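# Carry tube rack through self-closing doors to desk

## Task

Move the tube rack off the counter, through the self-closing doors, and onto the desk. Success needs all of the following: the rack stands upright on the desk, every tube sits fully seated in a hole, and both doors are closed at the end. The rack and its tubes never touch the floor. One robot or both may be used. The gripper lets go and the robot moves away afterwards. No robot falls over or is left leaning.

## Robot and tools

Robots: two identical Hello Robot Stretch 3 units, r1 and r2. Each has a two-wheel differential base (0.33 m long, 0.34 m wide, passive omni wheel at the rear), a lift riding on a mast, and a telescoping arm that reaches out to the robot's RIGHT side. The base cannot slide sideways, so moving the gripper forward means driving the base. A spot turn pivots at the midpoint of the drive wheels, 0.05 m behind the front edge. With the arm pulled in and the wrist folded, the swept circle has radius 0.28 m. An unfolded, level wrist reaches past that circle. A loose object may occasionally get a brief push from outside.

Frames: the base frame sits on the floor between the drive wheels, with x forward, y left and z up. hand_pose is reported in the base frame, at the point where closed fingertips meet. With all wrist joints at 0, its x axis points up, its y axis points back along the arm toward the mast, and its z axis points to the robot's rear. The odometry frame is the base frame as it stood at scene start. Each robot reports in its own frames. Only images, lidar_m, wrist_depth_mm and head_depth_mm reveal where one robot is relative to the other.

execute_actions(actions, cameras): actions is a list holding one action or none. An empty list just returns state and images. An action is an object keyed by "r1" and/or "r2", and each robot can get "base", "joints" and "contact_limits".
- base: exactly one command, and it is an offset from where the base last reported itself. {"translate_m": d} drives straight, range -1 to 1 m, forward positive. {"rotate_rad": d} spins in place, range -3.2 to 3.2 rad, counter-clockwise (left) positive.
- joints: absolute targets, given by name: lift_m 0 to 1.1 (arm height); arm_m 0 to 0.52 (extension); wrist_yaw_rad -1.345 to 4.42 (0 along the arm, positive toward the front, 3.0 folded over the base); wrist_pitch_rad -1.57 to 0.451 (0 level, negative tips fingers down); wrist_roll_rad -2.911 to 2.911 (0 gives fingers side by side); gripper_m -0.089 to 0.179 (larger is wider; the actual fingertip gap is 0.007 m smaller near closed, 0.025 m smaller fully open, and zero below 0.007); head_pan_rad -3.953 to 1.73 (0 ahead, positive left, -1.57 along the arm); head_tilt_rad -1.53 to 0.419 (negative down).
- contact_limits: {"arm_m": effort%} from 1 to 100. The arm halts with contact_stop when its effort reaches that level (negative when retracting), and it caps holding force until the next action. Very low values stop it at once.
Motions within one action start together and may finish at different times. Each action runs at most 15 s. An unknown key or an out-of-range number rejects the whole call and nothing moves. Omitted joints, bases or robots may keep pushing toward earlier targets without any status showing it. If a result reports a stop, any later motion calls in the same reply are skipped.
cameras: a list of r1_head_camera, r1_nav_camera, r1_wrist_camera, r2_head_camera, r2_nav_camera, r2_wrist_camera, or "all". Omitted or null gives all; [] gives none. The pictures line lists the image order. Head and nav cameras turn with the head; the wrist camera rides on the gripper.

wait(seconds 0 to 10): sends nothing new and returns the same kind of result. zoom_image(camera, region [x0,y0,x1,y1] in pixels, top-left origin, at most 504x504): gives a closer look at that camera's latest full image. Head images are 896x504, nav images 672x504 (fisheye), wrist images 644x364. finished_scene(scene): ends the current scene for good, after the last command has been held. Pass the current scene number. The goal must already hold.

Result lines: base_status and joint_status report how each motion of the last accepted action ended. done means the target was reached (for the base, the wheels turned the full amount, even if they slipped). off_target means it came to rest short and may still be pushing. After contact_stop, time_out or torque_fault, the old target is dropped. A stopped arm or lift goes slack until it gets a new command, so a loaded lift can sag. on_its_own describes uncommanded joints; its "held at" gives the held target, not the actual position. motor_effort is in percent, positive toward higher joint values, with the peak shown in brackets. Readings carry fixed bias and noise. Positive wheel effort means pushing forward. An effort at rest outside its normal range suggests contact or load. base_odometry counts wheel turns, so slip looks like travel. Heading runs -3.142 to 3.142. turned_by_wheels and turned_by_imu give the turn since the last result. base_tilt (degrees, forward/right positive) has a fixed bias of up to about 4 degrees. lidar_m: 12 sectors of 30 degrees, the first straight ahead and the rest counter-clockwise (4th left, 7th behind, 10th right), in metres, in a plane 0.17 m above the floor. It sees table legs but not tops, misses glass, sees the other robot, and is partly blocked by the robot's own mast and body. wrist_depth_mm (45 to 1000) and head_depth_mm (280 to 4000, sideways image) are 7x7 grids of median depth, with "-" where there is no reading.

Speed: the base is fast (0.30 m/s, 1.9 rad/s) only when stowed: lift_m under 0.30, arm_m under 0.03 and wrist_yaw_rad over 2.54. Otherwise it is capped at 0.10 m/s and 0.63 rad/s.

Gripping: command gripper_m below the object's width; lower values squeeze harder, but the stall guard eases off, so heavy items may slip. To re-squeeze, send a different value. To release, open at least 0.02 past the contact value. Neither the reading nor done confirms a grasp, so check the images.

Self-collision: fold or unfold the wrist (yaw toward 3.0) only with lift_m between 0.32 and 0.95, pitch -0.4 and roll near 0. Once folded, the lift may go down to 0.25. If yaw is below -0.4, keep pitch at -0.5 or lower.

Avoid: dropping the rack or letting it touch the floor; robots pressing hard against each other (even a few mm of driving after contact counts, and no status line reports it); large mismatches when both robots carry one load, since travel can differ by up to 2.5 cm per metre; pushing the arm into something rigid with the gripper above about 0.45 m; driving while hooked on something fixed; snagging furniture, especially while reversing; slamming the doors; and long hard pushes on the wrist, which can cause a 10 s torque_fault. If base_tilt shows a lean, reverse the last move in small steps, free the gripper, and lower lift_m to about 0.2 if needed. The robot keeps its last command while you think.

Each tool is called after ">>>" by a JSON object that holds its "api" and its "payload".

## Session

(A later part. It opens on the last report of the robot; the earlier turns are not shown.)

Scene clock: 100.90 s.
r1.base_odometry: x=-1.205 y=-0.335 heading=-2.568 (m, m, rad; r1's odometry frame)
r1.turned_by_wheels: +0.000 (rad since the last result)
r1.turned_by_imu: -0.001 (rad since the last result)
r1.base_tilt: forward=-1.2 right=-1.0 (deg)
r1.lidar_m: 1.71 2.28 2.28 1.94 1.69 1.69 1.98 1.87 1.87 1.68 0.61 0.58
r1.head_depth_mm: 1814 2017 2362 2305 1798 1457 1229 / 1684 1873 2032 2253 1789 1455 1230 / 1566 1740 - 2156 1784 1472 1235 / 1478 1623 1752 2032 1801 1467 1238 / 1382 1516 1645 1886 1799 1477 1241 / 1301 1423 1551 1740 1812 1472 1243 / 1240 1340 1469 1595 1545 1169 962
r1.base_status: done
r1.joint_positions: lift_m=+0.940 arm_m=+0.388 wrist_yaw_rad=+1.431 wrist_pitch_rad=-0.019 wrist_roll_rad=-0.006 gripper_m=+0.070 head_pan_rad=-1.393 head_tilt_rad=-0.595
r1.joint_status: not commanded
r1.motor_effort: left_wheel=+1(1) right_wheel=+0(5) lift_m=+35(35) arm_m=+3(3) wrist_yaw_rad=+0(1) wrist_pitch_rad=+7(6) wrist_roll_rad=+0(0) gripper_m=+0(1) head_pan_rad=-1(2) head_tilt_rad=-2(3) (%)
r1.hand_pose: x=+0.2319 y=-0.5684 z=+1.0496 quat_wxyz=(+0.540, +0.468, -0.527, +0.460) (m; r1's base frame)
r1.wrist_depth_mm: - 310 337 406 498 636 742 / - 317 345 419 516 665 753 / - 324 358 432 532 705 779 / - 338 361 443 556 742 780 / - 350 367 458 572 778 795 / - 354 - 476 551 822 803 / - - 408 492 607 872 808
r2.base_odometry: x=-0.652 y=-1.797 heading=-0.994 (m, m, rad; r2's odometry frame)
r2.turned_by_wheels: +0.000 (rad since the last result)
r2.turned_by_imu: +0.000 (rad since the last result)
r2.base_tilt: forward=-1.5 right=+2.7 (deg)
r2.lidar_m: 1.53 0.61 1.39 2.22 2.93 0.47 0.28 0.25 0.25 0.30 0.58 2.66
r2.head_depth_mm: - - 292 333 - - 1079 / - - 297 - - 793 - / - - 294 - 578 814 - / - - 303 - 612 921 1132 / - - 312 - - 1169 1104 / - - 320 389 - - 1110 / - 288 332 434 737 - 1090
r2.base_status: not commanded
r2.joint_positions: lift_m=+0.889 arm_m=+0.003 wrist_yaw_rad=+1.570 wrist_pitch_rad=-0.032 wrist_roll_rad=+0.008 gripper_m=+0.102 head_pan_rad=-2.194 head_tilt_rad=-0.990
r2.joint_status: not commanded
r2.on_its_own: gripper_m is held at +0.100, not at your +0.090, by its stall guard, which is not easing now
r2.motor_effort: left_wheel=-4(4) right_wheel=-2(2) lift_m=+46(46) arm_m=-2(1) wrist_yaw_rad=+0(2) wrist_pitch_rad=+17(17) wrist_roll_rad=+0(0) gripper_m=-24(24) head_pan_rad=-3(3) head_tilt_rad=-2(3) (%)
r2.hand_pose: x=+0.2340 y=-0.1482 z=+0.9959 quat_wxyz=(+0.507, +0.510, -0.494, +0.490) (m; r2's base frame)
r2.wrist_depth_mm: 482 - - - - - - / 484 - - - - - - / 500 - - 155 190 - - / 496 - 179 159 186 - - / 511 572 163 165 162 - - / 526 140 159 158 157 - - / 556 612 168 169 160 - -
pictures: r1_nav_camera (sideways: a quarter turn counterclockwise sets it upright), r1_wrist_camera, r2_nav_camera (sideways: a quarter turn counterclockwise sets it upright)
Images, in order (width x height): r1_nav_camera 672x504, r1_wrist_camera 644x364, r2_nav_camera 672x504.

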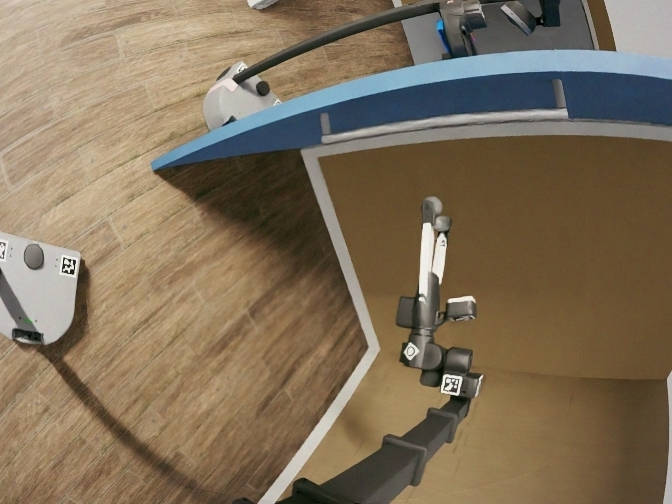

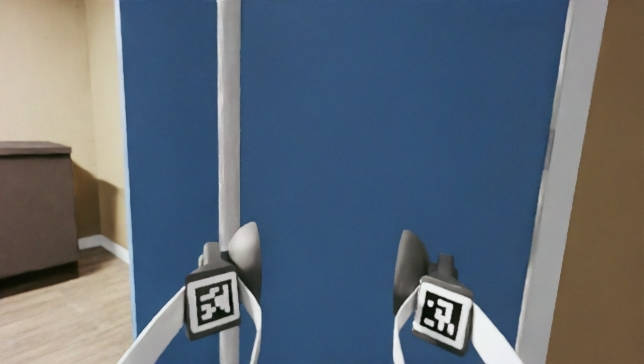

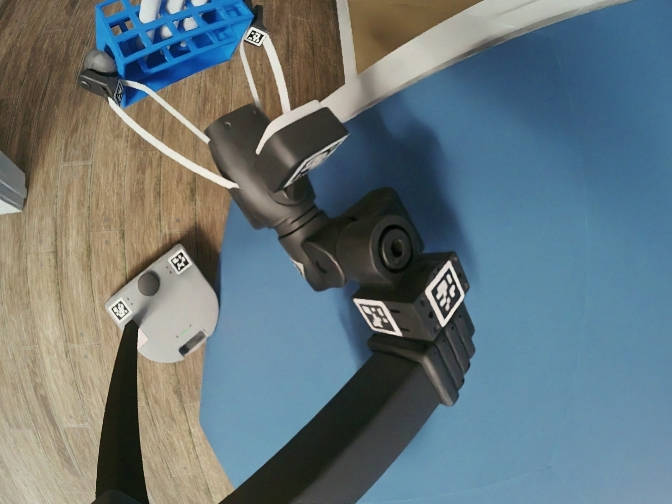

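>>> {"api": "execute_actions", "payload": {"actions": [{"r1":{"joints":{"arm_m":0.002,"wrist_pitch_rad":-0.4,"wrist_yaw_rad":3.0,"gripper_m":0.03,"lift_m":0.8,"head_pan_rad":-0.6,"head_tilt_rad":-0.9}},"r2":{"joints":{"head_pan_rad":-0.5,"head_tilt_rad":-0.5}}}], "cameras": ["r2_nav_camera","r2_head_camera"]}}

>>> {"api": "execute_actions", "payload": {"actions": [{"r1":{"base":{"translate_m":0.55},"joints":{"lift_m":0.28}},"r2":{"joints":{"head_pan_rad":0.3,"head_tilt_rad":-0.5}}}], "cameras": ["r1_nav_camera","r2_nav_camera"]}}

>>> {"api": "execute_actions", "payload": {"actions": [{"r1":{"base":{"rotate_rad":-1.04},"joints":{"head_pan_rad":0,"head_tilt_rad":-0.9}}}], "cameras": ["r1_nav_camera","r1_head_camera"]}}

Scene clock: 105.83 s.
r1.base_odometry: x=-1.205 y=-0.335 heading=-2.568 (m, m, rad; r1's odometry frame)
r1.turned_by_wheels: +0.000 (rad since the last result)
r1.turned_by_imu: -0.001 (rad since the last result)
r1.base_tilt: forward=-1.3 right=-1.1 (deg)
r1.lidar_m: 1.71 2.28 2.29 1.95 1.69 1.69 1.98 1.86 1.87 1.69 0.61 0.58
r1.head_depth_mm: 623 869 1657 1657 1420 1243 1091 / 496 615 809 1426 1423 1247 1112 / 3231 2368 1873 953 1288 1250 1119 / 2962 2291 1926 1550 1431 1254 1121 / 3240 2436 2003 1669 1432 1251 1119 / 2818 1703 1878 1666 1436 1256 1121 / 1427 1673 1917 1669 1433 1264 1128
r1.base_status: not commanded
r1.joint_positions: lift_m=+0.800 arm_m=+0.002 wrist_yaw_rad=+2.999 wrist_pitch_rad=-0.413 wrist_roll_rad=-0.006 gripper_m=+0.030 head_pan_rad=-0.607 head_tilt_rad=-0.889
r1.joint_status: all done
r1.motor_effort: left_wheel=+1(1) right_wheel=-1(0) lift_m=+23(28) arm_m=-4(5) wrist_yaw_rad=+1(3) wrist_pitch_rad=+4(6) wrist_roll_rad=+0(1) gripper_m=+0(79) head_pan_rad=+3(33) head_tilt_rad=-6(29) (%)
r1.hand_pose: x=+0.0108 y=+0.0755 z=+0.8140 quat_wxyz=(+0.194, +0.698, +0.096, +0.682) (m; r1's base frame)
r1.wrist_depth_mm: - - - - - - - / - - - - - - - / - - - - - - - / - - - - - - - / - - - - - - - / - - - - - - - / 959 970 - - 963 - -
r2.base_odometry: x=-0.652 y=-1.797 heading=-0.994 (m, m, rad; r2's odometry frame)
r2.turned_by_wheels: +0.000 (rad since the last result)
r2.turned_by_imu: +0.000 (rad since the last result)
r2.base_tilt: forward=-1.5 right=+2.6 (deg)
r2.lidar_m: 1.53 0.61 1.39 2.22 2.92 0.47 0.29 0.25 0.25 0.30 0.58 2.65
r2.head_depth_mm: 2203 2376 2600 2757 2048 1641 1221 / 2256 2422 2638 2769 2056 351 341 / 2244 2435 2680 2787 2093 317 325 / 2248 2449 2655 2874 2103 338 317 / 2297 2464 2677 2866 2157 1637 1299 / 2310 2486 2730 2865 2157 1655 1337 / 2327 2463 2553 2545 2175 1650 1349
r2.base_status: not commanded
r2.joint_positions: lift_m=+0.889 arm_m=+0.003 wrist_yaw_rad=+1.570 wrist_pitch_rad=-0.032 wrist_roll_rad=+0.008 gripper_m=+0.102 head_pan_rad=-0.507 head_tilt_rad=-0.507
r2.joint_status: all done
r2.on_its_own: gripper_m is held at +0.100, not at your +0.090, by its stall guard, which is not easing now
r2.motor_effort: left_wheel=-3(3) right_wheel=-2(1) lift_m=+46(46) arm_m=-2(2) wrist_yaw_rad=+1(1) wrist_pitch_rad=+17(18) wrist_roll_rad=+0(0) gripper_m=-24(24) head_pan_rad=+2(34) head_tilt_rad=+4(24) (%)
r2.hand_pose: x=+0.2340 y=-0.1482 z=+0.9959 quat_wxyz=(+0.507, +0.510, -0.494, +0.490) (m; r2's base frame)
r2.wrist_depth_mm: 482 - - - - - - / 487 - - - - - - / 497 - - 155 188 - - / 507 - 178 159 186 - - / 518 582 162 163 162 - - / 531 139 158 158 156 - - / 570 615 170 168 160 - -
pictures: r2_head_camera (sideways: a quarter turn clockwise sets it upright), r2_nav_camera (sideways: a quarter turn counterclockwise sets it upright)
Images, in order (width x height): r2_head_camera 896x504, r2_nav_camera 672x504.

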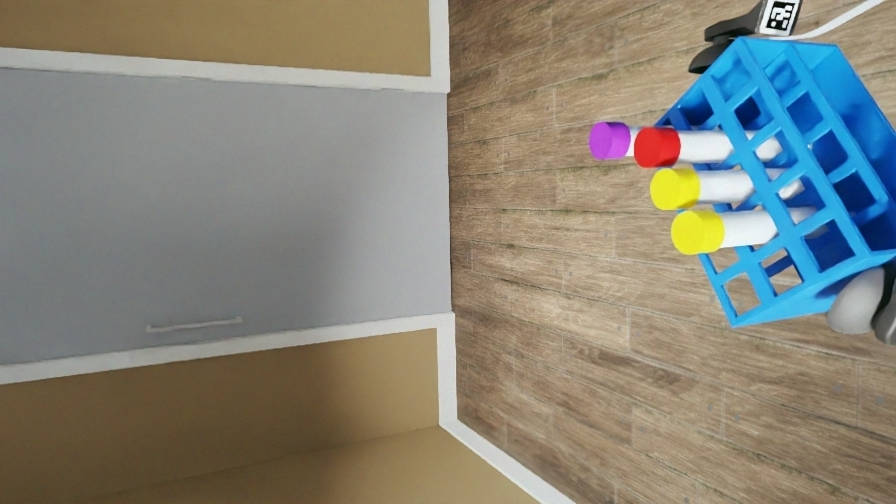

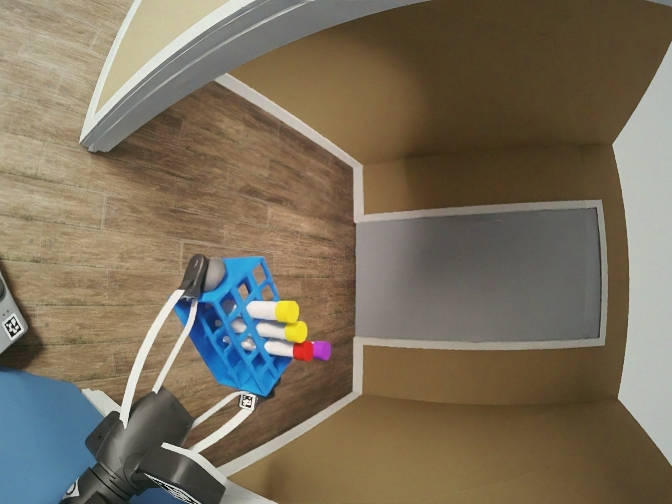

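Scene clock: 111.87 s.
r1.base_odometry: x=-1.667 y=-0.634 heading=-2.568 (m, m, rad; r1's odometry frame)
r1.turned_by_wheels: +0.000 (rad since the last result)
r1.turned_by_imu: +0.003 (rad since the last result)
r1.base_tilt: forward=-1.2 right=-1.0 (deg)
r1.lidar_m: 1.27 1.87 1.88 2.37 2.08 2.08 2.44 2.26 0.40 0.41 0.65 1.11
r1.head_depth_mm: 2931 2451 1951 962 1209 1188 1110 / 2948 2441 1962 1651 1315 1251 1137 / 3008 2469 1968 1650 1427 1248 1117 / 2997 2303 1874 1611 1431 1251 1116 / 987 1160 1410 1621 1432 1259 1117 / 1019 1187 1446 1653 1434 1258 1120 / 1044 1231 1501 1675 1449 1266 1128
r1.base_status: done
r1.joint_positions: lift_m=+0.280 arm_m=+0.002 wrist_yaw_rad=+2.999 wrist_pitch_rad=-0.414 wrist_roll_rad=-0.006 gripper_m=+0.030 head_pan_rad=-0.607 head_tilt_rad=-0.889
r1.joint_status: all done
r1.motor_effort: left_wheel=+0(7) right_wheel=+0(5) lift_m=+23(25) arm_m=-4(4) wrist_yaw_rad=+1(1) wrist_pitch_rad=+4(4) wrist_roll_rad=+0(0) gripper_m=+0(0) head_pan_rad=+3(3) head_tilt_rad=-7(6) (%)
r1.hand_pose: x=+0.0107 y=+0.0754 z=+0.2938 quat_wxyz=(+0.194, +0.698, +0.096, +0.682) (m; r1's base frame)
r1.wrist_depth_mm: - - - - - - - / - - - - - - - / 938 925 - - - - - / 724 732 757 758 780 776 804 / 589 595 626 636 628 641 635 / 491 501 - 528 531 533 532 / 441 - - - 435 451 457
r2.base_odometry: x=-0.652 y=-1.797 heading=-0.994 (m, m, rad; r2's odometry frame)
r2.turned_by_wheels: +0.000 (rad since the last result)
r2.turned_by_imu: +0.000 (rad since the last result)
r2.base_tilt: forward=-1.5 right=+2.7 (deg)
r2.lidar_m: 1.53 0.61 1.39 2.21 0.78 0.47 0.28 0.25 0.25 0.30 0.58 2.66
r2.head_depth_mm: 1616 1789 1976 2258 2047 1573 1290 / 1462 1586 1747 1951 2002 1597 1300 / 1324 1435 1571 1699 1859 1610 1311 / 1211 1296 1367 704 762 841 936 / 503 536 578 626 697 800 1021 / 480 522 584 725 883 1125 1281 / 558 646 771 951 1244 1558 1355
r2.base_status: not commanded
r2.joint_positions: lift_m=+0.889 arm_m=+0.003 wrist_yaw_rad=+1.570 wrist_pitch_rad=-0.032 wrist_roll_rad=+0.008 gripper_m=+0.102 head_pan_rad=+0.293 head_tilt_rad=-0.507
r2.joint_status: all done
r2.on_its_own: gripper_m is held at +0.100, not at your +0.090, by its stall guard, which is not easing now
r2.motor_effort: left_wheel=-4(4) right_wheel=-1(2) lift_m=+46(46) arm_m=-1(2) wrist_yaw_rad=+1(2) wrist_pitch_rad=+17(17) wrist_roll_rad=+0(0) gripper_m=-24(24) head_pan_rad=+3(31) head_tilt_rad=+5(2) (%)
r2.hand_pose: x=+0.2340 y=-0.1482 z=+0.9959 quat_wxyz=(+0.507, +0.510, -0.494, +0.490) (m; r2's base frame)
r2.wrist_depth_mm: 476 - - - - - - / 474 - - - - - - / 499 - - 155 190 - - / 490 - 180 158 185 - - / 510 580 163 164 162 - - / 529 139 158 159 157 - - / 567 620 170 168 161 - -
pictures: r1_nav_camera (sideways: a quarter turn counterclockwise sets it upright), r2_nav_camera (sideways: a quarter turn counterclockwise sets it upright)
Images, in order (width x height): r1_nav_camera 672x504, r2_nav_camera 672x504.

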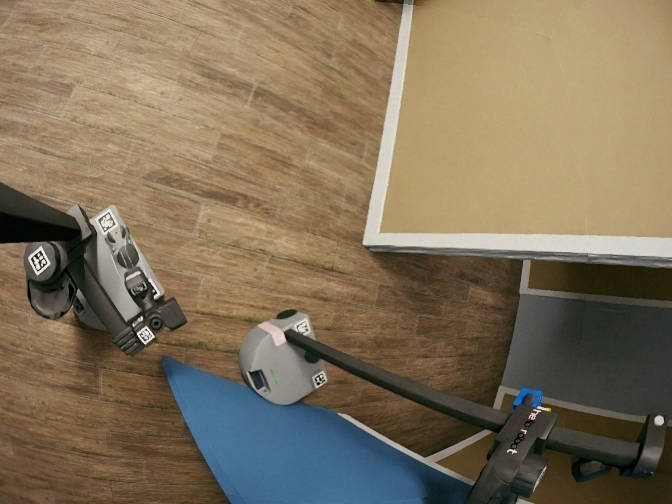

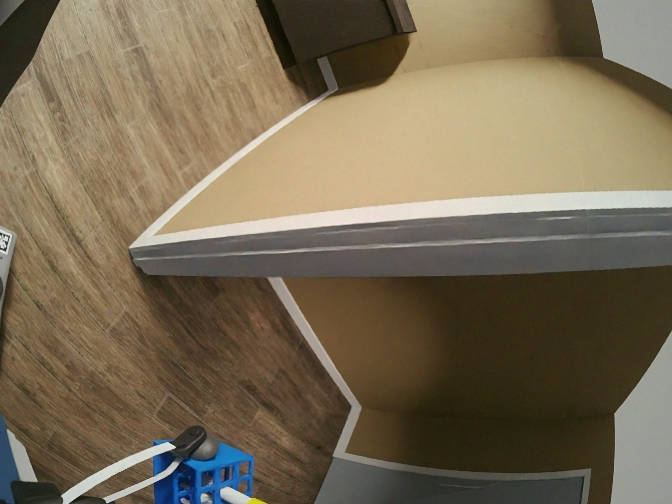

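Scene clock: 113.77 s.
r1.base_odometry: x=-1.667 y=-0.634 heading=+2.675 (m, m, rad; r1's odometry frame)
r1.turned_by_wheels: -1.040 (rad since the last result)
r1.turned_by_imu: -1.039 (rad since the last result)
r1.base_tilt: forward=-1.2 right=-1.1 (deg)
r1.lidar_m: 0.65 1.11 1.28 1.88 1.88 2.36 2.07 2.08 2.46 2.27 0.40 0.42
r1.head_depth_mm: 484 1001 985 974 963 948 1093 / 476 2425 1818 1413 1291 1226 1114 / 495 2348 1961 1659 1267 1247 1113 / 543 692 1828 1595 1332 1255 1123 / 3014 2468 1999 1675 1423 1257 1122 / 3019 2487 2018 1671 1436 1257 1123 / 2973 2481 2008 1561 1440 1255 1125
r1.base_status: done
r1.joint_positions: lift_m=+0.280 arm_m=+0.002 wrist_yaw_rad=+2.999 wrist_pitch_rad=-0.414 wrist_roll_rad=-0.006 gripper_m=+0.030 head_pan_rad=-0.007 head_tilt_rad=-0.889
r1.joint_status: all done
r1.motor_effort: left_wheel=+2(9) right_wheel=-2(5) lift_m=+23(23) arm_m=-4(4) wrist_yaw_rad=+1(1) wrist_pitch_rad=+5(4) wrist_roll_rad=+0(0) gripper_m=+0(0) head_pan_rad=+3(29) head_tilt_rad=-6(7) (%)
r1.hand_pose: x=+0.0107 y=+0.0754 z=+0.2938 quat_wxyz=(+0.194, +0.698, +0.096, +0.682) (m; r1's base frame)
r1.wrist_depth_mm: - - - - - - 968 / - - - - - - 986 / 931 934 - - - - 959 / 730 739 751 762 785 790 802 / 589 589 626 636 624 632 641 / 496 499 - 523 529 524 534 / 442 - - - 430 450 456
r2.base_odometry: x=-0.652 y=-1.797 heading=-0.994 (m, m, rad; r2's odometry frame)
r2.turned_by_wheels: +0.000 (rad since the last result)
r2.turned_by_imu: +0.000 (rad since the last result)
r2.base_tilt: forward=-1.4 right=+2.8 (deg)
r2.lidar_m: 1.53 0.61 1.39 2.21 0.77 0.47 0.28 0.25 0.25 0.30 0.58 2.65
r2.head_depth_mm: 1610 1787 1981 2224 2035 1583 1288 / 1452 1586 1765 1950 2014 1586 1300 / 1328 1432 1552 1721 1861 1609 1317 / 1201 1300 1376 702 763 839 939 / 504 538 578 626 698 802 1025 / 479 522 584 723 882 1128 1272 / 558 645 769 953 1246 1566 1354
r2.base_status: not commanded
r2.joint_positions: lift_m=+0.889 arm_m=+0.003 wrist_yaw_rad=+1.570 wrist_pitch_rad=-0.032 wrist_roll_rad=+0.008 gripper_m=+0.102 head_pan_rad=+0.293 head_tilt_rad=-0.507
r2.joint_status: not commanded
r2.on_its_own: gripper_m is held at +0.100, not at your +0.090, by its stall guard, which is not easing now
r2.motor_effort: left_wheel=-3(3) right_wheel=-1(2) lift_m=+46(46) arm_m=-2(2) wrist_yaw_rad=+1(1) wrist_pitch_rad=+17(17) wrist_roll_rad=+0(0) gripper_m=-23(24) head_pan_rad=+3(3) head_tilt_rad=+3(3) (%)
r2.hand_pose: x=+0.2340 y=-0.1482 z=+0.9959 quat_wxyz=(+0.507, +0.510, -0.494, +0.490) (m; r2's base frame)
r2.wrist_depth_mm: 480 - - - - - - / 480 - - - - - - / 496 - - 155 190 - - / 498 - 180 158 186 - - / 506 580 162 164 162 - - / 527 139 158 158 158 - - / 571 616 170 169 160 - -
pictures: r1_head_camera (sideways: a quarter turn clockwise sets it upright), r1_nav_camera (sideways: a quarter turn counterclockwise sets it upright)
Images, in order (width x height): r1_head_camera 896x504, r1_nav_camera 672x504.

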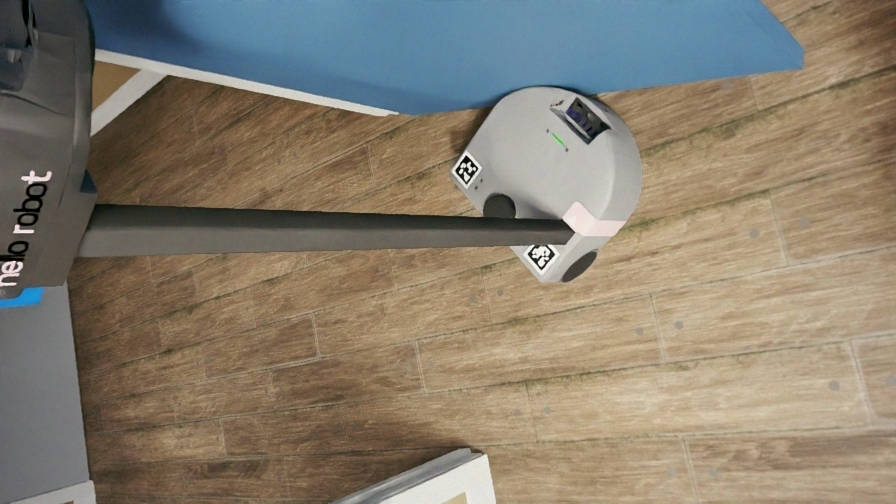

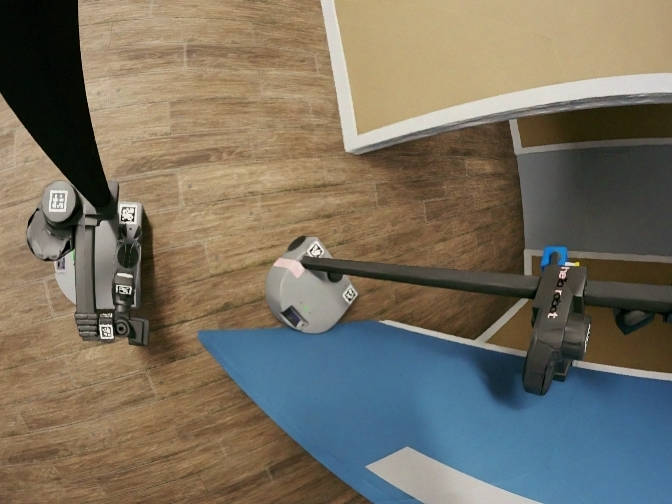

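>>> {"api": "execute_actions", "payload": {"actions": [{"r1":{"base":{"translate_m":0.35}},"r2":{"joints":{"head_pan_rad":-0.9,"head_tilt_rad":-0.8}}}], "cameras": ["r1_nav_camera"]}}

>>> {"api": "execute_actions", "payload": {"actions": [{"r2":{"base":{"translate_m":0.32}}}], "cameras": ["r1_nav_camera","r2_nav_camera"]}}

Scene clock: 119.03 s.
r1.base_odometry: x=-1.979 y=-0.476 heading=+2.675 (m, m, rad; r1's odometry frame)
r1.turned_by_wheels: +0.000 (rad since the last result)
r1.turned_by_imu: +0.001 (rad since the last result)
r1.base_tilt: forward=-1.2 right=-1.1 (deg)
r1.lidar_m: 0.30 0.82 0.88 1.60 1.95 2.35 2.41 2.42 2.48 0.30 0.31 0.44
r1.head_depth_mm: 2042 - - 1033 1024 1008 997 / 611 - - 1581 1394 1091 1065 / - - 294 428 1204 1070 1026 / 611 - 311 445 1384 1080 1099 / 2752 2393 1927 1659 1432 1251 1121 / 2760 2466 1986 1665 1441 1256 1118 / 2694 2490 2003 1671 1444 1265 1129
r1.base_status: done
r1.joint_positions: lift_m=+0.280 arm_m=+0.002 wrist_yaw_rad=+2.999 wrist_pitch_rad=-0.414 wrist_roll_rad=-0.006 gripper_m=+0.030 head_pan_rad=-0.007 head_tilt_rad=-0.890
r1.joint_status: not commanded
r1.motor_effort: left_wheel=+2(6) right_wheel=+0(4) lift_m=+23(23) arm_m=-3(3) wrist_yaw_rad=+0(1) wrist_pitch_rad=+5(4) wrist_roll_rad=+0(0) gripper_m=+0(0) head_pan_rad=+3(3) head_tilt_rad=-6(5) (%)
r1.hand_pose: x=+0.0107 y=+0.0754 z=+0.2938 quat_wxyz=(+0.194, +0.698, +0.096, +0.682) (m; r1's base frame)
r1.wrist_depth_mm: - - - - - 855 654 / - - - - - 874 666 / 928 948 - - - 873 694 / 734 731 739 765 773 793 732 / 592 598 625 628 624 630 637 / 497 501 - 535 523 524 536 / 442 - - - 432 453 457
r2.base_odometry: x=-0.652 y=-1.797 heading=-0.994 (m, m, rad; r2's odometry frame)
r2.turned_by_wheels: +0.000 (rad since the last result)
r2.turned_by_imu: +0.000 (rad since the last result)
r2.base_tilt: forward=-1.5 right=+2.8 (deg)
r2.lidar_m: 1.53 0.61 1.39 2.21 0.43 0.47 0.28 0.25 0.25 0.30 0.58 2.65
r2.head_depth_mm: 1426 1547 1691 1761 1465 - - / 1701 1874 2088 1899 1581 - 1079 / 2121 2379 2389 1916 1552 - 1116 / 2411 2721 2498 1940 403 1333 1142 / 2342 2621 2534 1945 363 1277 1153 / 2243 2518 2579 1931 323 346 1164 / 2178 2454 2639 2009 346 1269 1170
r2.base_status: not commanded
r2.joint_positions: lift_m=+0.889 arm_m=+0.003 wrist_yaw_rad=+1.570 wrist_pitch_rad=-0.032 wrist_roll_rad=+0.008 gripper_m=+0.102 head_pan_rad=-0.893 head_tilt_rad=-0.790
r2.joint_status: all done
r2.on_its_own: gripper_m is held at +0.100, not at your +0.090, by its stall guard, which is not easing now
r2.motor_effort: left_wheel=-4(3) right_wheel=-2(2) lift_m=+47(46) arm_m=-2(2) wrist_yaw_rad=+0(0) wrist_pitch_rad=+17(17) wrist_roll_rad=+0(0) gripper_m=-24(24) head_pan_rad=-3(34) head_tilt_rad=-2(18) (%)
r2.hand_pose: x=+0.2340 y=-0.1482 z=+0.9959 quat_wxyz=(+0.507, +0.510, -0.494, +0.490) (m; r2's base frame)
r2.wrist_depth_mm: 481 - - - - - - / 477 - - - - - - / 493 - - 155 190 - - / 496 - 179 159 185 - - / 513 581 163 164 162 - - / 535 139 159 158 157 - - / 551 607 169 169 161 - -
pictures: r1_nav_camera (sideways: a quarter turn counterclockwise sets it upright)
Images, in order (width x height): r1_nav_camera 672x504.

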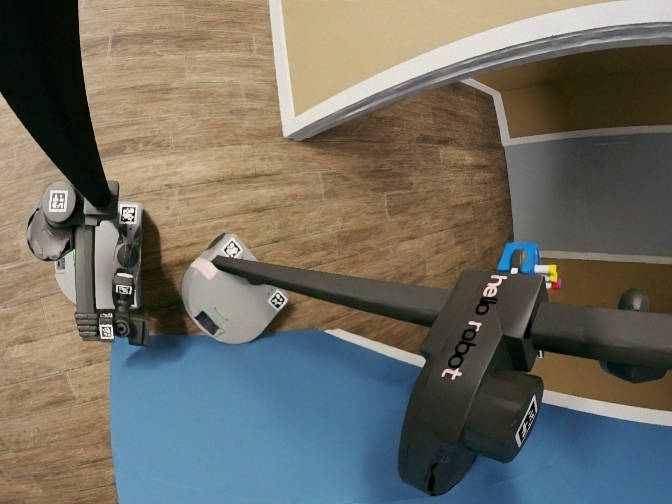

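Scene clock: 123.20 s.
r1.base_odometry: x=-1.979 y=-0.476 heading=+2.675 (m, m, rad; r1's odometry frame)
r1.turned_by_wheels: +0.000 (rad since the last result)
r1.turned_by_imu: -0.001 (rad since the last result)
r1.base_tilt: forward=-1.2 right=-1.1 (deg)
r1.lidar_m: 0.68 0.56 0.88 1.60 1.95 2.35 2.42 2.42 0.20 0.20 0.22 0.34
r1.head_depth_mm: 2044 2185 1102 969 882 812 747 / 2544 2421 1966 1653 1389 1225 1094 / 2882 2433 1970 1657 1425 1250 1116 / 550 2377 1980 1666 1245 1210 1120 / 438 2256 1982 1663 1250 1211 1118 / 387 2242 1992 868 1355 1261 1125 / 370 523 641 1649 1416 1262 1123
r1.base_status: not commanded
r1.joint_positions: lift_m=+0.280 arm_m=+0.002 wrist_yaw_rad=+3.002 wrist_pitch_rad=-0.416 wrist_roll_rad=-0.005 gripper_m=+0.030 head_pan_rad=-0.005 head_tilt_rad=-0.890
r1.joint_status: not commanded
r1.motor_effort: left_wheel=+1(4) right_wheel=+0(3) lift_m=+26(28) arm_m=+4(17) wrist_yaw_rad=-1(12) wrist_pitch_rad=+5(7) wrist_roll_rad=+0(0) gripper_m=-1(1) head_pan_rad=+3(3) head_tilt_rad=-5(5) (%)
r1.hand_pose: x=+0.0100 y=+0.0758 z=+0.2932 quat_wxyz=(+0.194, +0.698, +0.098, +0.682) (m; r1's base frame)
r1.wrist_depth_mm: - - - - - 849 669 / - - - - - 877 673 / 931 947 - - - 891 699 / 723 736 749 762 772 784 733 / 587 593 630 632 628 631 629 / 494 502 - 524 525 524 537 / 442 - - - 432 448 454
r2.base_odometry: x=-0.478 y=-2.066 heading=-0.994 (m, m, rad; r2's odometry frame)
r2.turned_by_wheels: +0.000 (rad since the last result)
r2.turned_by_imu: +0.001 (rad since the last result)
r2.base_tilt: forward=-1.5 right=+2.7 (deg)
r2.lidar_m: 1.29 0.36 0.36 2.03 3.22 0.67 0.50 0.47 0.47 1.20 1.70 2.39
r2.head_depth_mm: 1700 1819 2007 1874 1537 - - / 2009 2233 2317 1901 1583 - 1075 / 2224 2560 2467 1895 1556 - 1113 / 2164 2459 2502 1939 403 1323 1140 / 2085 2338 2540 1946 362 1280 1148 / 2019 2277 2497 1929 324 345 1163 / 1956 2177 2396 2007 345 1272 1174
r2.base_status: done
r2.joint_positions: lift_m=+0.889 arm_m=+0.003 wrist_yaw_rad=+1.570 wrist_pitch_rad=-0.032 wrist_roll_rad=+0.008 gripper_m=+0.102 head_pan_rad=-0.893 head_tilt_rad=-0.790
r2.joint_status: not commanded
r2.on_its_own: gripper_m is held at +0.100, not at your +0.090, by its stall guard, which is not easing now
r2.motor_effort: left_wheel=+0(7) right_wheel=+0(2) lift_m=+47(46) arm_m=-1(1) wrist_yaw_rad=+1(0) wrist_pitch_rad=+17(17) wrist_roll_rad=+0(1) gripper_m=-23(24) head_pan_rad=-3(3) head_tilt_rad=-2(2) (%)
r2.hand_pose: x=+0.2340 y=-0.1482 z=+0.9959 quat_wxyz=(+0.507, +0.510, -0.494, +0.490) (m; r2's base frame)
r2.wrist_depth_mm: 855 992 - - - - - / 848 - - - - - - / 842 - - 156 190 - - / 844 - 179 159 187 - - / 872 - 162 164 163 - - / 849 139 159 159 157 - - / 847 - 169 169 161 - -
pictures: r1_nav_camera (sideways: a quarter turn counterclockwise sets it upright), r2_nav_camera (sideways: a quarter turn counterclockwise sets it upright)
Images, in order (width x height): r1_nav_camera 672x504, r2_nav_camera 672x504.

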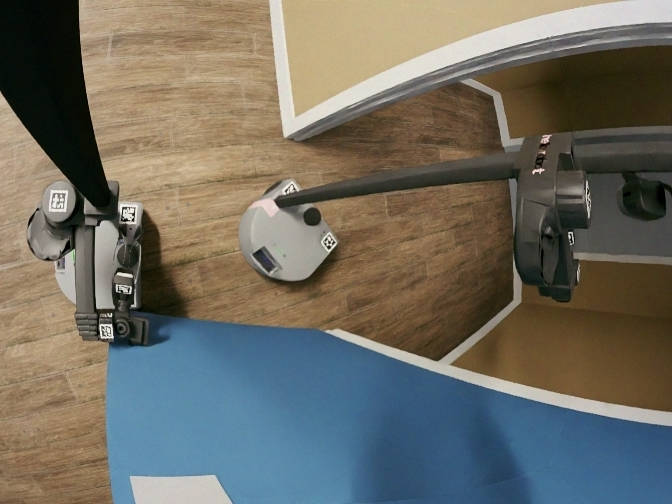

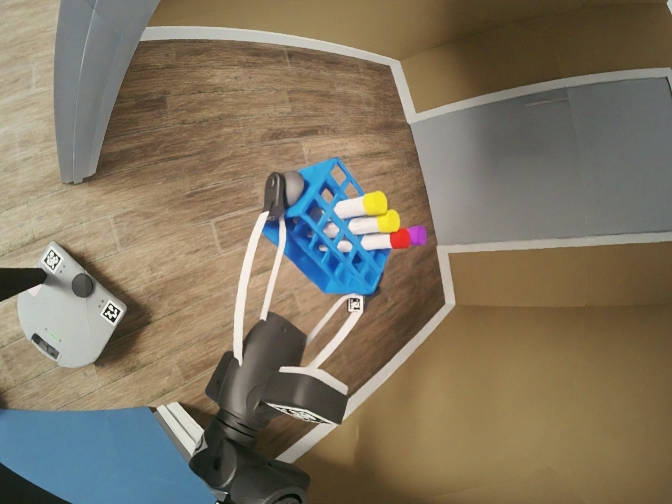

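>>> {"api": "execute_actions", "payload": {"actions": [{"r2":{"base":{"rotate_rad":-1.02},"joints":{"head_pan_rad":0,"head_tilt_rad":-0.8}}}], "cameras": ["r2_nav_camera"]}}

>>> {"api": "execute_actions", "payload": {"actions": [{"r2":{"base":{"translate_m":0.55}}}], "cameras": ["r1_nav_camera","r2_nav_camera"]}}

Scene clock: 126.10 s.
r1.base_odometry: x=-1.979 y=-0.476 heading=+2.675 (m, m, rad; r1's odometry frame)
r1.turned_by_wheels: +0.000 (rad since the last result)
r1.turned_by_imu: -0.001 (rad since the last result)
r1.base_tilt: forward=-1.3 right=-1.1 (deg)
r1.lidar_m: 0.68 0.69 0.88 1.60 1.95 2.35 2.42 2.42 0.20 0.20 0.22 0.34
r1.head_depth_mm: 2051 2170 1103 969 884 809 749 / 2564 2392 1957 1641 1396 1228 1099 / 743 2379 1987 1656 1423 1240 1114 / 520 2303 1979 1658 1317 1233 1119 / 461 2439 1988 1669 1254 1175 1116 / 473 2470 1992 1671 1231 1197 1122 / 479 2508 1958 1559 1408 1261 1124
r1.base_status: not commanded
r1.joint_positions: lift_m=+0.280 arm_m=+0.002 wrist_yaw_rad=+3.002 wrist_pitch_rad=-0.416 wrist_roll_rad=-0.005 gripper_m=+0.030 head_pan_rad=-0.005 head_tilt_rad=-0.890
r1.joint_status: not commanded
r1.motor_effort: left_wheel=+1(1) right_wheel=+0(0) lift_m=+26(26) arm_m=+4(4) wrist_yaw_rad=-1(2) wrist_pitch_rad=+5(5) wrist_roll_rad=+0(0) gripper_m=+0(1) head_pan_rad=+2(2) head_tilt_rad=-6(6) (%)
r1.hand_pose: x=+0.0100 y=+0.0758 z=+0.2932 quat_wxyz=(+0.194, +0.698, +0.098, +0.682) (m; r1's base frame)
r1.wrist_depth_mm: - - - - - 848 662 / - - - - - 857 662 / 922 961 - - - 895 692 / 728 723 757 749 765 778 731 / 588 587 630 637 617 631 507 / 494 501 - 525 525 525 468 / 443 - - - 433 449 440
r2.base_odometry: x=-0.478 y=-2.066 heading=-2.014 (m, m, rad; r2's odometry frame)
r2.turned_by_wheels: -1.020 (rad since the last result)
r2.turned_by_imu: -1.034 (rad since the last result)
r2.base_tilt: forward=-1.5 right=+2.7 (deg)
r2.lidar_m: 1.75 2.38 1.27 0.36 0.36 2.05 0.74 0.67 0.50 0.47 0.48 1.22
r2.head_depth_mm: 1397 1530 1691 1784 331 339 1121 / 1609 1793 2017 1889 1542 1277 1132 / 1897 2154 2295 1918 1554 1313 1140 / 2222 2519 2531 1926 1574 1336 1145 / 2181 2409 2561 1945 1584 1334 1159 / 2058 2286 2478 1974 1604 1351 1164 / 1967 2184 2397 1995 1610 1360 1171
r2.base_status: done
r2.joint_positions: lift_m=+0.889 arm_m=+0.003 wrist_yaw_rad=+1.570 wrist_pitch_rad=-0.032 wrist_roll_rad=+0.008 gripper_m=+0.102 head_pan_rad=-0.007 head_tilt_rad=-0.790
r2.joint_status: all done
r2.on_its_own: gripper_m is held at +0.100, not at your +0.090, by its stall guard, which is not easing now
r2.motor_effort: left_wheel=+2(7) right_wheel=-2(5) lift_m=+46(46) arm_m=-2(2) wrist_yaw_rad=+1(0) wrist_pitch_rad=+18(17) wrist_roll_rad=+0(0) gripper_m=-24(24) head_pan_rad=+2(35) head_tilt_rad=-2(3) (%)
r2.hand_pose: x=+0.2340 y=-0.1482 z=+0.9959 quat_wxyz=(+0.507, +0.510, -0.494, +0.490) (m; r2's base frame)
r2.wrist_depth_mm: - - - - - 1000 835 / - - - - - - 827 / - - - 156 - - 841 / - - 180 159 186 - 856 / - - 163 164 162 - 856 / - 139 158 158 157 - 347 / - - 168 169 160 - 330
pictures: r2_nav_camera (sideways: a quarter turn counterclockwise sets it upright)
Images, in order (width x height): r2_nav_camera 672x504.

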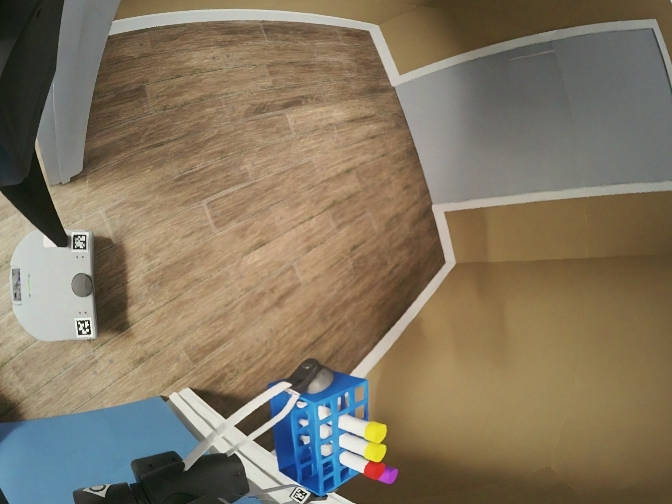

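Scene clock: 132.57 s.
r1.base_odometry: x=-1.979 y=-0.476 heading=+2.675 (m, m, rad; r1's odometry frame)
r1.turned_by_wheels: +0.000 (rad since the last result)
r1.turned_by_imu: -0.002 (rad since the last result)
r1.base_tilt: forward=-1.3 right=-1.1 (deg)
r1.lidar_m: 1.19 0.82 0.88 1.60 1.95 2.35 2.42 2.42 0.20 0.20 0.22 0.34
r1.head_depth_mm: 2045 2173 1104 969 884 812 750 / 2544 2415 1966 1640 1393 1225 1094 / 2886 2445 1974 1619 1423 1249 1113 / 2839 2429 1984 1524 1429 1250 1117 / 2743 2307 1937 1565 1437 1255 1121 / 2741 2468 1989 1670 1440 1255 1123 / 2682 2506 2002 1678 1417 1260 1127
r1.base_status: not commanded
r1.joint_positions: lift_m=+0.280 arm_m=+0.002 wrist_yaw_rad=+3.002 wrist_pitch_rad=-0.416 wrist_roll_rad=-0.005 gripper_m=+0.030 head_pan_rad=-0.005 head_tilt_rad=-0.890
r1.joint_status: not commanded
r1.motor_effort: left_wheel=+1(1) right_wheel=-1(0) lift_m=+26(26) arm_m=+4(4) wrist_yaw_rad=-1(1) wrist_pitch_rad=+5(5) wrist_roll_rad=+0(0) gripper_m=-1(2) head_pan_rad=+3(3) head_tilt_rad=-7(6) (%)
r1.hand_pose: x=+0.0100 y=+0.0758 z=+0.2932 quat_wxyz=(+0.194, +0.698, +0.098, +0.682) (m; r1's base frame)
r1.wrist_depth_mm: - - - - - 851 659 / - - - - - 865 676 / 939 954 - - - 887 695 / 709 735 750 755 786 790 741 / 590 597 636 636 617 630 642 / 493 502 - 532 528 526 534 / 445 - - - 433 453 451
r2.base_odometry: x=-0.714 y=-2.562 heading=-2.014 (m, m, rad; r2's odometry frame)
r2.turned_by_wheels: +0.000 (rad since the last result)
r2.turned_by_imu: +0.001 (rad since the last result)
r2.base_tilt: forward=-1.5 right=+2.7 (deg)
r2.lidar_m: 1.38 1.89 1.59 1.22 1.08 0.69 1.19 0.65 0.46 0.53 0.90 0.96
r2.head_depth_mm: 1101 1200 1330 1492 331 339 1127 / 1262 1403 1578 1724 1555 1280 1133 / 1480 1670 1946 1927 1554 1317 1141 / 1755 1986 2241 1915 1576 1328 1153 / 1704 1899 2191 1958 1576 1340 1156 / 1638 1821 2073 1970 1599 1348 1161 / 1546 1742 1966 1990 1627 1367 1175
r2.base_status: done
r2.joint_positions: lift_m=+0.889 arm_m=+0.003 wrist_yaw_rad=+1.570 wrist_pitch_rad=-0.032 wrist_roll_rad=+0.008 gripper_m=+0.102 head_pan_rad=-0.007 head_tilt_rad=-0.790
r2.joint_status: not commanded
r2.on_its_own: gripper_m is held at +0.100, not at your +0.090, by its stall guard, which is not easing now
r2.motor_effort: left_wheel=+3(8) right_wheel=-2(3) lift_m=+46(46) arm_m=-2(2) wrist_yaw_rad=+0(1) wrist_pitch_rad=+17(18) wrist_roll_rad=+0(0) gripper_m=-23(24) head_pan_rad=+2(2) head_tilt_rad=-3(3) (%)
r2.hand_pose: x=+0.2340 y=-0.1482 z=+0.9959 quat_wxyz=(+0.507, +0.510, -0.494, +0.490) (m; r2's base frame)
r2.wrist_depth_mm: - - - - - 762 607 / - - - - - 799 617 / - - - 155 190 803 621 / - - 179 160 186 811 629 / - - 163 164 164 759 638 / - 139 158 158 157 - 659 / - - 169 169 160 865 635
pictures: r1_nav_camera (sideways: a quarter turn counterclockwise sets it upright), r2_nav_camera (sideways: a quarter turn counterclockwise sets it upright)
Images, in order (width x height): r1_nav_camera 672x504, r2_nav_camera 672x504.

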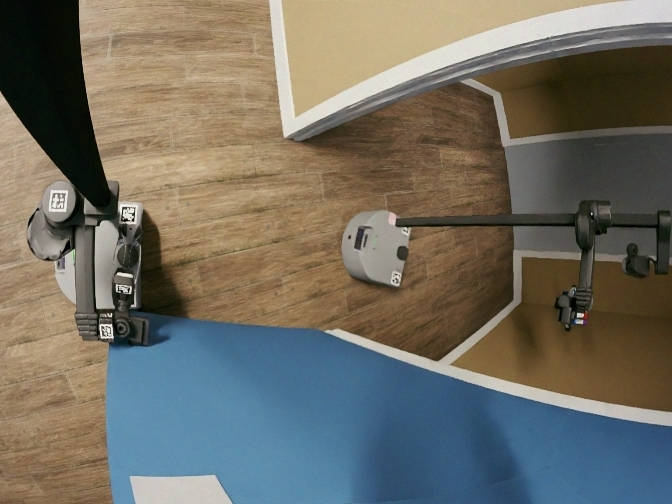

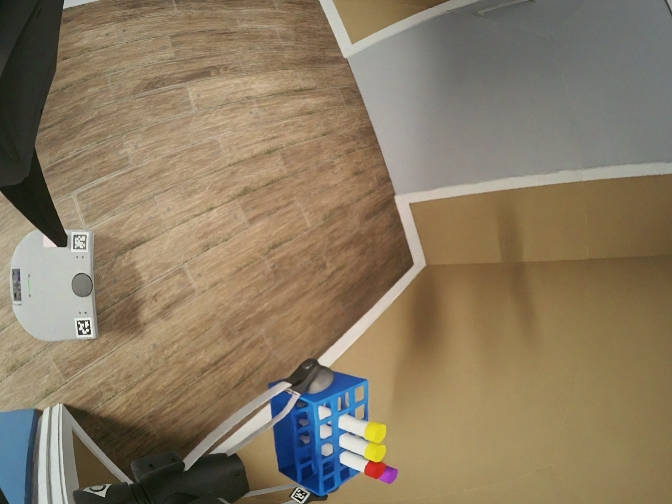

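>>> {"api": "execute_actions", "payload": {"actions": [{"r1":{"base":{"translate_m":0.72}},"r2":{"base":{"translate_m":0.55}}}], "cameras": ["r1_nav_camera"]}}

>>> {"api": "execute_actions", "payload": {"actions": [{"r1":{"base":{"rotate_rad":0.62},"joints":{"head_pan_rad":-0.3,"head_tilt_rad":-0.55}}}], "cameras": ["r1_nav_camera","r1_head_camera"]}}

Scene clock: 139.97 s.
r1.base_odometry: x=-2.622 y=-0.152 heading=+2.675 (m, m, rad; r1's odometry frame)
r1.turned_by_wheels: +0.000 (rad since the last result)
r1.turned_by_imu: +0.004 (rad since the last result)
r1.base_tilt: forward=-1.3 right=-1.0 (deg)
r1.lidar_m: 0.99 2.08 1.26 0.52 2.32 2.52 0.33 0.24 0.23 0.24 0.33 1.18
r1.head_depth_mm: 1741 1904 1911 1645 1415 1243 1092 / 2195 2287 1954 1653 1416 1247 1114 / 2268 2443 1983 1446 1392 1250 1120 / 2111 2275 1929 1452 1404 1253 1117 / 2154 2373 1978 1664 1439 1252 1119 / 2111 2350 2000 1666 1441 1261 1123 / 2089 2315 2010 1670 1445 1254 1125
r1.base_status: done
r1.joint_positions: lift_m=+0.280 arm_m=+0.002 wrist_yaw_rad=+3.001 wrist_pitch_rad=-0.416 wrist_roll_rad=-0.005 gripper_m=+0.030 head_pan_rad=-0.005 head_tilt_rad=-0.890
r1.joint_status: not commanded
r1.motor_effort: left_wheel=-2(7) right_wheel=+1(5) lift_m=+26(26) arm_m=+5(4) wrist_yaw_rad=-1(1) wrist_pitch_rad=+5(5) wrist_roll_rad=+0(0) gripper_m=+0(1) head_pan_rad=+3(3) head_tilt_rad=-6(5) (%)
r1.hand_pose: x=+0.0103 y=+0.0757 z=+0.2932 quat_wxyz=(+0.194, +0.698, +0.098, +0.682) (m; r1's base frame)
r1.wrist_depth_mm: - - 505 - - - - / - - 547 - - - - / 931 952 595 874 - - - / 732 726 658 697 773 780 801 / 591 592 628 620 618 629 630 / 493 497 - 532 528 526 534 / 442 - - - 432 452 457
r2.base_odometry: x=-0.950 y=-3.059 heading=-2.014 (m, m, rad; r2's odometry frame)
r2.turned_by_wheels: +0.000 (rad since the last result)
r2.turned_by_imu: +0.001 (rad since the last result)
r2.base_tilt: forward=-1.5 right=+2.7 (deg)
r2.lidar_m: 1.01 1.38 1.48 1.47 1.45 1.19 1.01 0.83 0.89 0.68 0.66 0.70
r2.head_depth_mm: 799 869 963 1079 331 340 1121 / 913 1012 1148 1303 1475 1279 1133 / 1075 1213 1404 1659 1565 1319 1141 / 1276 1443 1646 1865 1579 1328 1149 / 1250 1396 1605 1814 1596 1338 1162 / 1188 1332 1504 1754 1598 1349 1166 / 1140 1257 1421 1633 1626 1361 1171
r2.base_status: done
r2.joint_positions: lift_m=+0.889 arm_m=+0.003 wrist_yaw_rad=+1.570 wrist_pitch_rad=-0.032 wrist_roll_rad=+0.008 gripper_m=+0.102 head_pan_rad=-0.007 head_tilt_rad=-0.790
r2.joint_status: not commanded
r2.on_its_own: gripper_m is held at +0.100, not at your +0.090, by its stall guard, which is not easing now
r2.motor_effort: left_wheel=+2(7) right_wheel=-2(4) lift_m=+46(47) arm_m=-2(1) wrist_yaw_rad=+0(0) wrist_pitch_rad=+17(17) wrist_roll_rad=+0(0) gripper_m=-24(23) head_pan_rad=+3(2) head_tilt_rad=-2(2) (%)
r2.hand_pose: x=+0.2340 y=-0.1482 z=+0.9959 quat_wxyz=(+0.507, +0.510, -0.494, +0.490) (m; r2's base frame)
r2.wrist_depth_mm: - - - - 697 509 408 / - - - - 707 528 412 / - - - 155 191 533 422 / - - 179 159 185 545 421 / - - 163 165 164 503 427 / - 138 158 157 157 - 425 / - - 170 168 161 570 426
pictures: r1_nav_camera (sideways: a quarter turn counterclockwise sets it upright)
Images, in order (width x height): r1_nav_camera 672x504.

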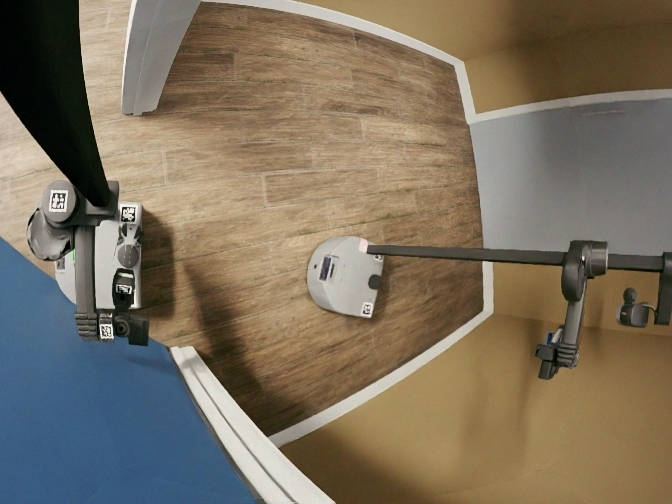

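Scene clock: 141.57 s.
r1.base_odometry: x=-2.622 y=-0.152 heading=-2.988 (m, m, rad; r1's odometry frame)
r1.turned_by_wheels: +0.620 (rad since the last result)
r1.turned_by_imu: +0.615 (rad since the last result)
r1.base_tilt: forward=-1.2 right=-1.0 (deg)
r1.lidar_m: 1.83 1.21 0.52 2.11 2.69 0.39 0.28 0.26 0.27 0.36 1.25 0.99
r1.head_depth_mm: 1903 757 978 2325 1847 1309 1198 / 1996 2153 2428 2348 1745 1315 1225 / 2019 2194 2456 2467 1878 1504 1262 / 2021 2242 2494 2498 1881 1507 1258 / 2039 2281 2506 2502 1880 1509 1268 / 2078 2275 2538 2489 1906 1518 1271 / 2104 2289 2483 2394 1893 1518 1271
r1.base_status: done
r1.joint_positions: lift_m=+0.280 arm_m=+0.002 wrist_yaw_rad=+3.001 wrist_pitch_rad=-0.416 wrist_roll_rad=-0.005 gripper_m=+0.030 head_pan_rad=-0.293 head_tilt_rad=-0.556
r1.joint_status: all done
r1.motor_effort: left_wheel=-4(14) right_wheel=-1(10) lift_m=+26(26) arm_m=+3(4) wrist_yaw_rad=+0(0) wrist_pitch_rad=+5(6) wrist_roll_rad=+0(0) gripper_m=-1(0) head_pan_rad=-3(21) head_tilt_rad=+3(29) (%)
r1.hand_pose: x=+0.0103 y=+0.0757 z=+0.2932 quat_wxyz=(+0.194, +0.698, +0.098, +0.682) (m; r1's base frame)
r1.wrist_depth_mm: - - - - - 459 884 / - - - - - 496 939 / 938 962 - - 901 553 980 / 734 728 753 767 632 722 807 / 590 588 628 638 619 630 642 / 500 504 - 528 529 528 530 / 443 - - - 430 450 455
r2.base_odometry: x=-0.950 y=-3.059 heading=-2.014 (m, m, rad; r2's odometry frame)
r2.turned_by_wheels: +0.000 (rad since the last result)
r2.turned_by_imu: +0.000 (rad since the last result)
r2.base_tilt: forward=-1.5 right=+2.7 (deg)
r2.lidar_m: 1.01 1.39 1.48 1.47 1.45 1.19 1.00 0.83 0.89 0.68 0.66 0.70
r2.head_depth_mm: 799 872 962 1079 331 339 1122 / 916 1010 1139 1311 1471 1285 1134 / 1075 1212 1400 1663 1558 1311 1140 / 1265 1438 1661 1867 1570 1329 1145 / 1247 1387 1587 1809 1586 1337 1162 / 1191 1329 1498 1737 1603 1351 1163 / 1146 1258 1426 1623 1628 1362 1175
r2.base_status: not commanded
r2.joint_positions: lift_m=+0.889 arm_m=+0.003 wrist_yaw_rad=+1.570 wrist_pitch_rad=-0.032 wrist_roll_rad=+0.008 gripper_m=+0.102 head_pan_rad=-0.007 head_tilt_rad=-0.790
r2.joint_status: not commanded
r2.on_its_own: gripper_m is held at +0.100, not at your +0.090, by its stall guard, which is not easing now
r2.motor_effort: left_wheel=+2(2) right_wheel=-2(2) lift_m=+46(46) arm_m=-2(1) wrist_yaw_rad=+0(1) wrist_pitch_rad=+17(18) wrist_roll_rad=+0(0) gripper_m=-24(24) head_pan_rad=+2(3) head_tilt_rad=-2(2) (%)
r2.hand_pose: x=+0.2340 y=-0.1482 z=+0.9959 quat_wxyz=(+0.507, +0.510, -0.494, +0.490) (m; r2's base frame)
r2.wrist_depth_mm: - - - - 709 516 403 / - - - - 699 517 413 / - - - 156 190 531 420 / - - 180 159 186 551 422 / - - 162 163 163 502 427 / - 140 158 158 157 - 437 / - - 169 169 161 572 423
pictures: r1_head_camera (sideways: a quarter turn clockwise sets it upright), r1_nav_camera (sideways: a quarter turn counterclockwise sets it upright)
Images, in order (width x height): r1_head_camera 896x504, r1_nav_camera 672x504.

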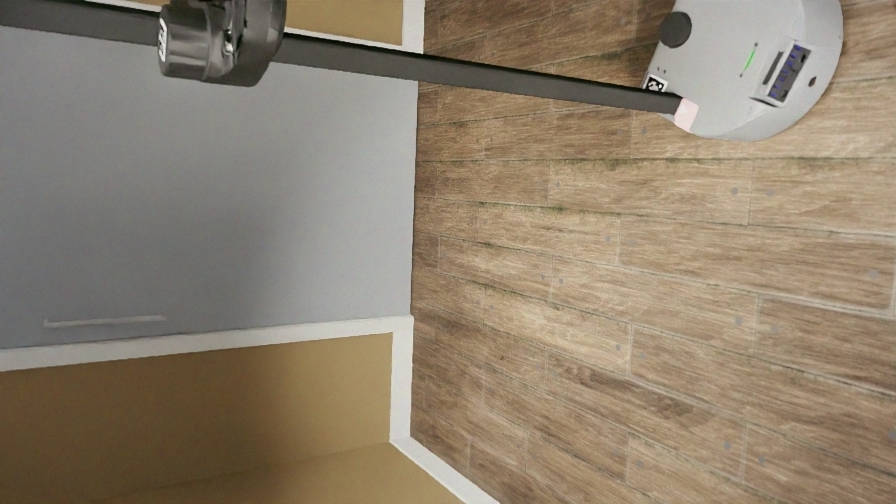

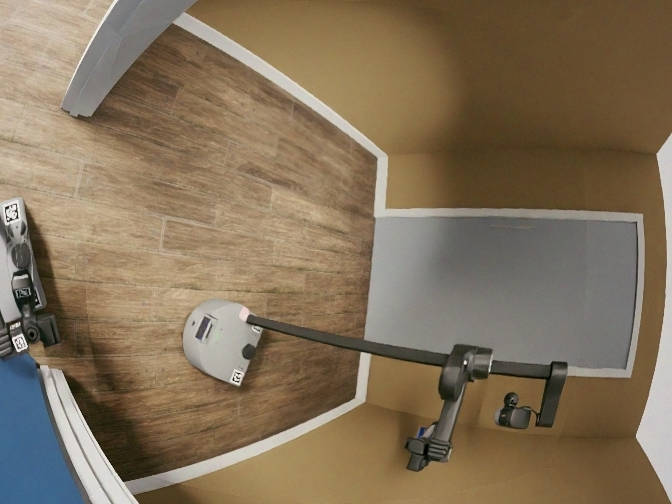

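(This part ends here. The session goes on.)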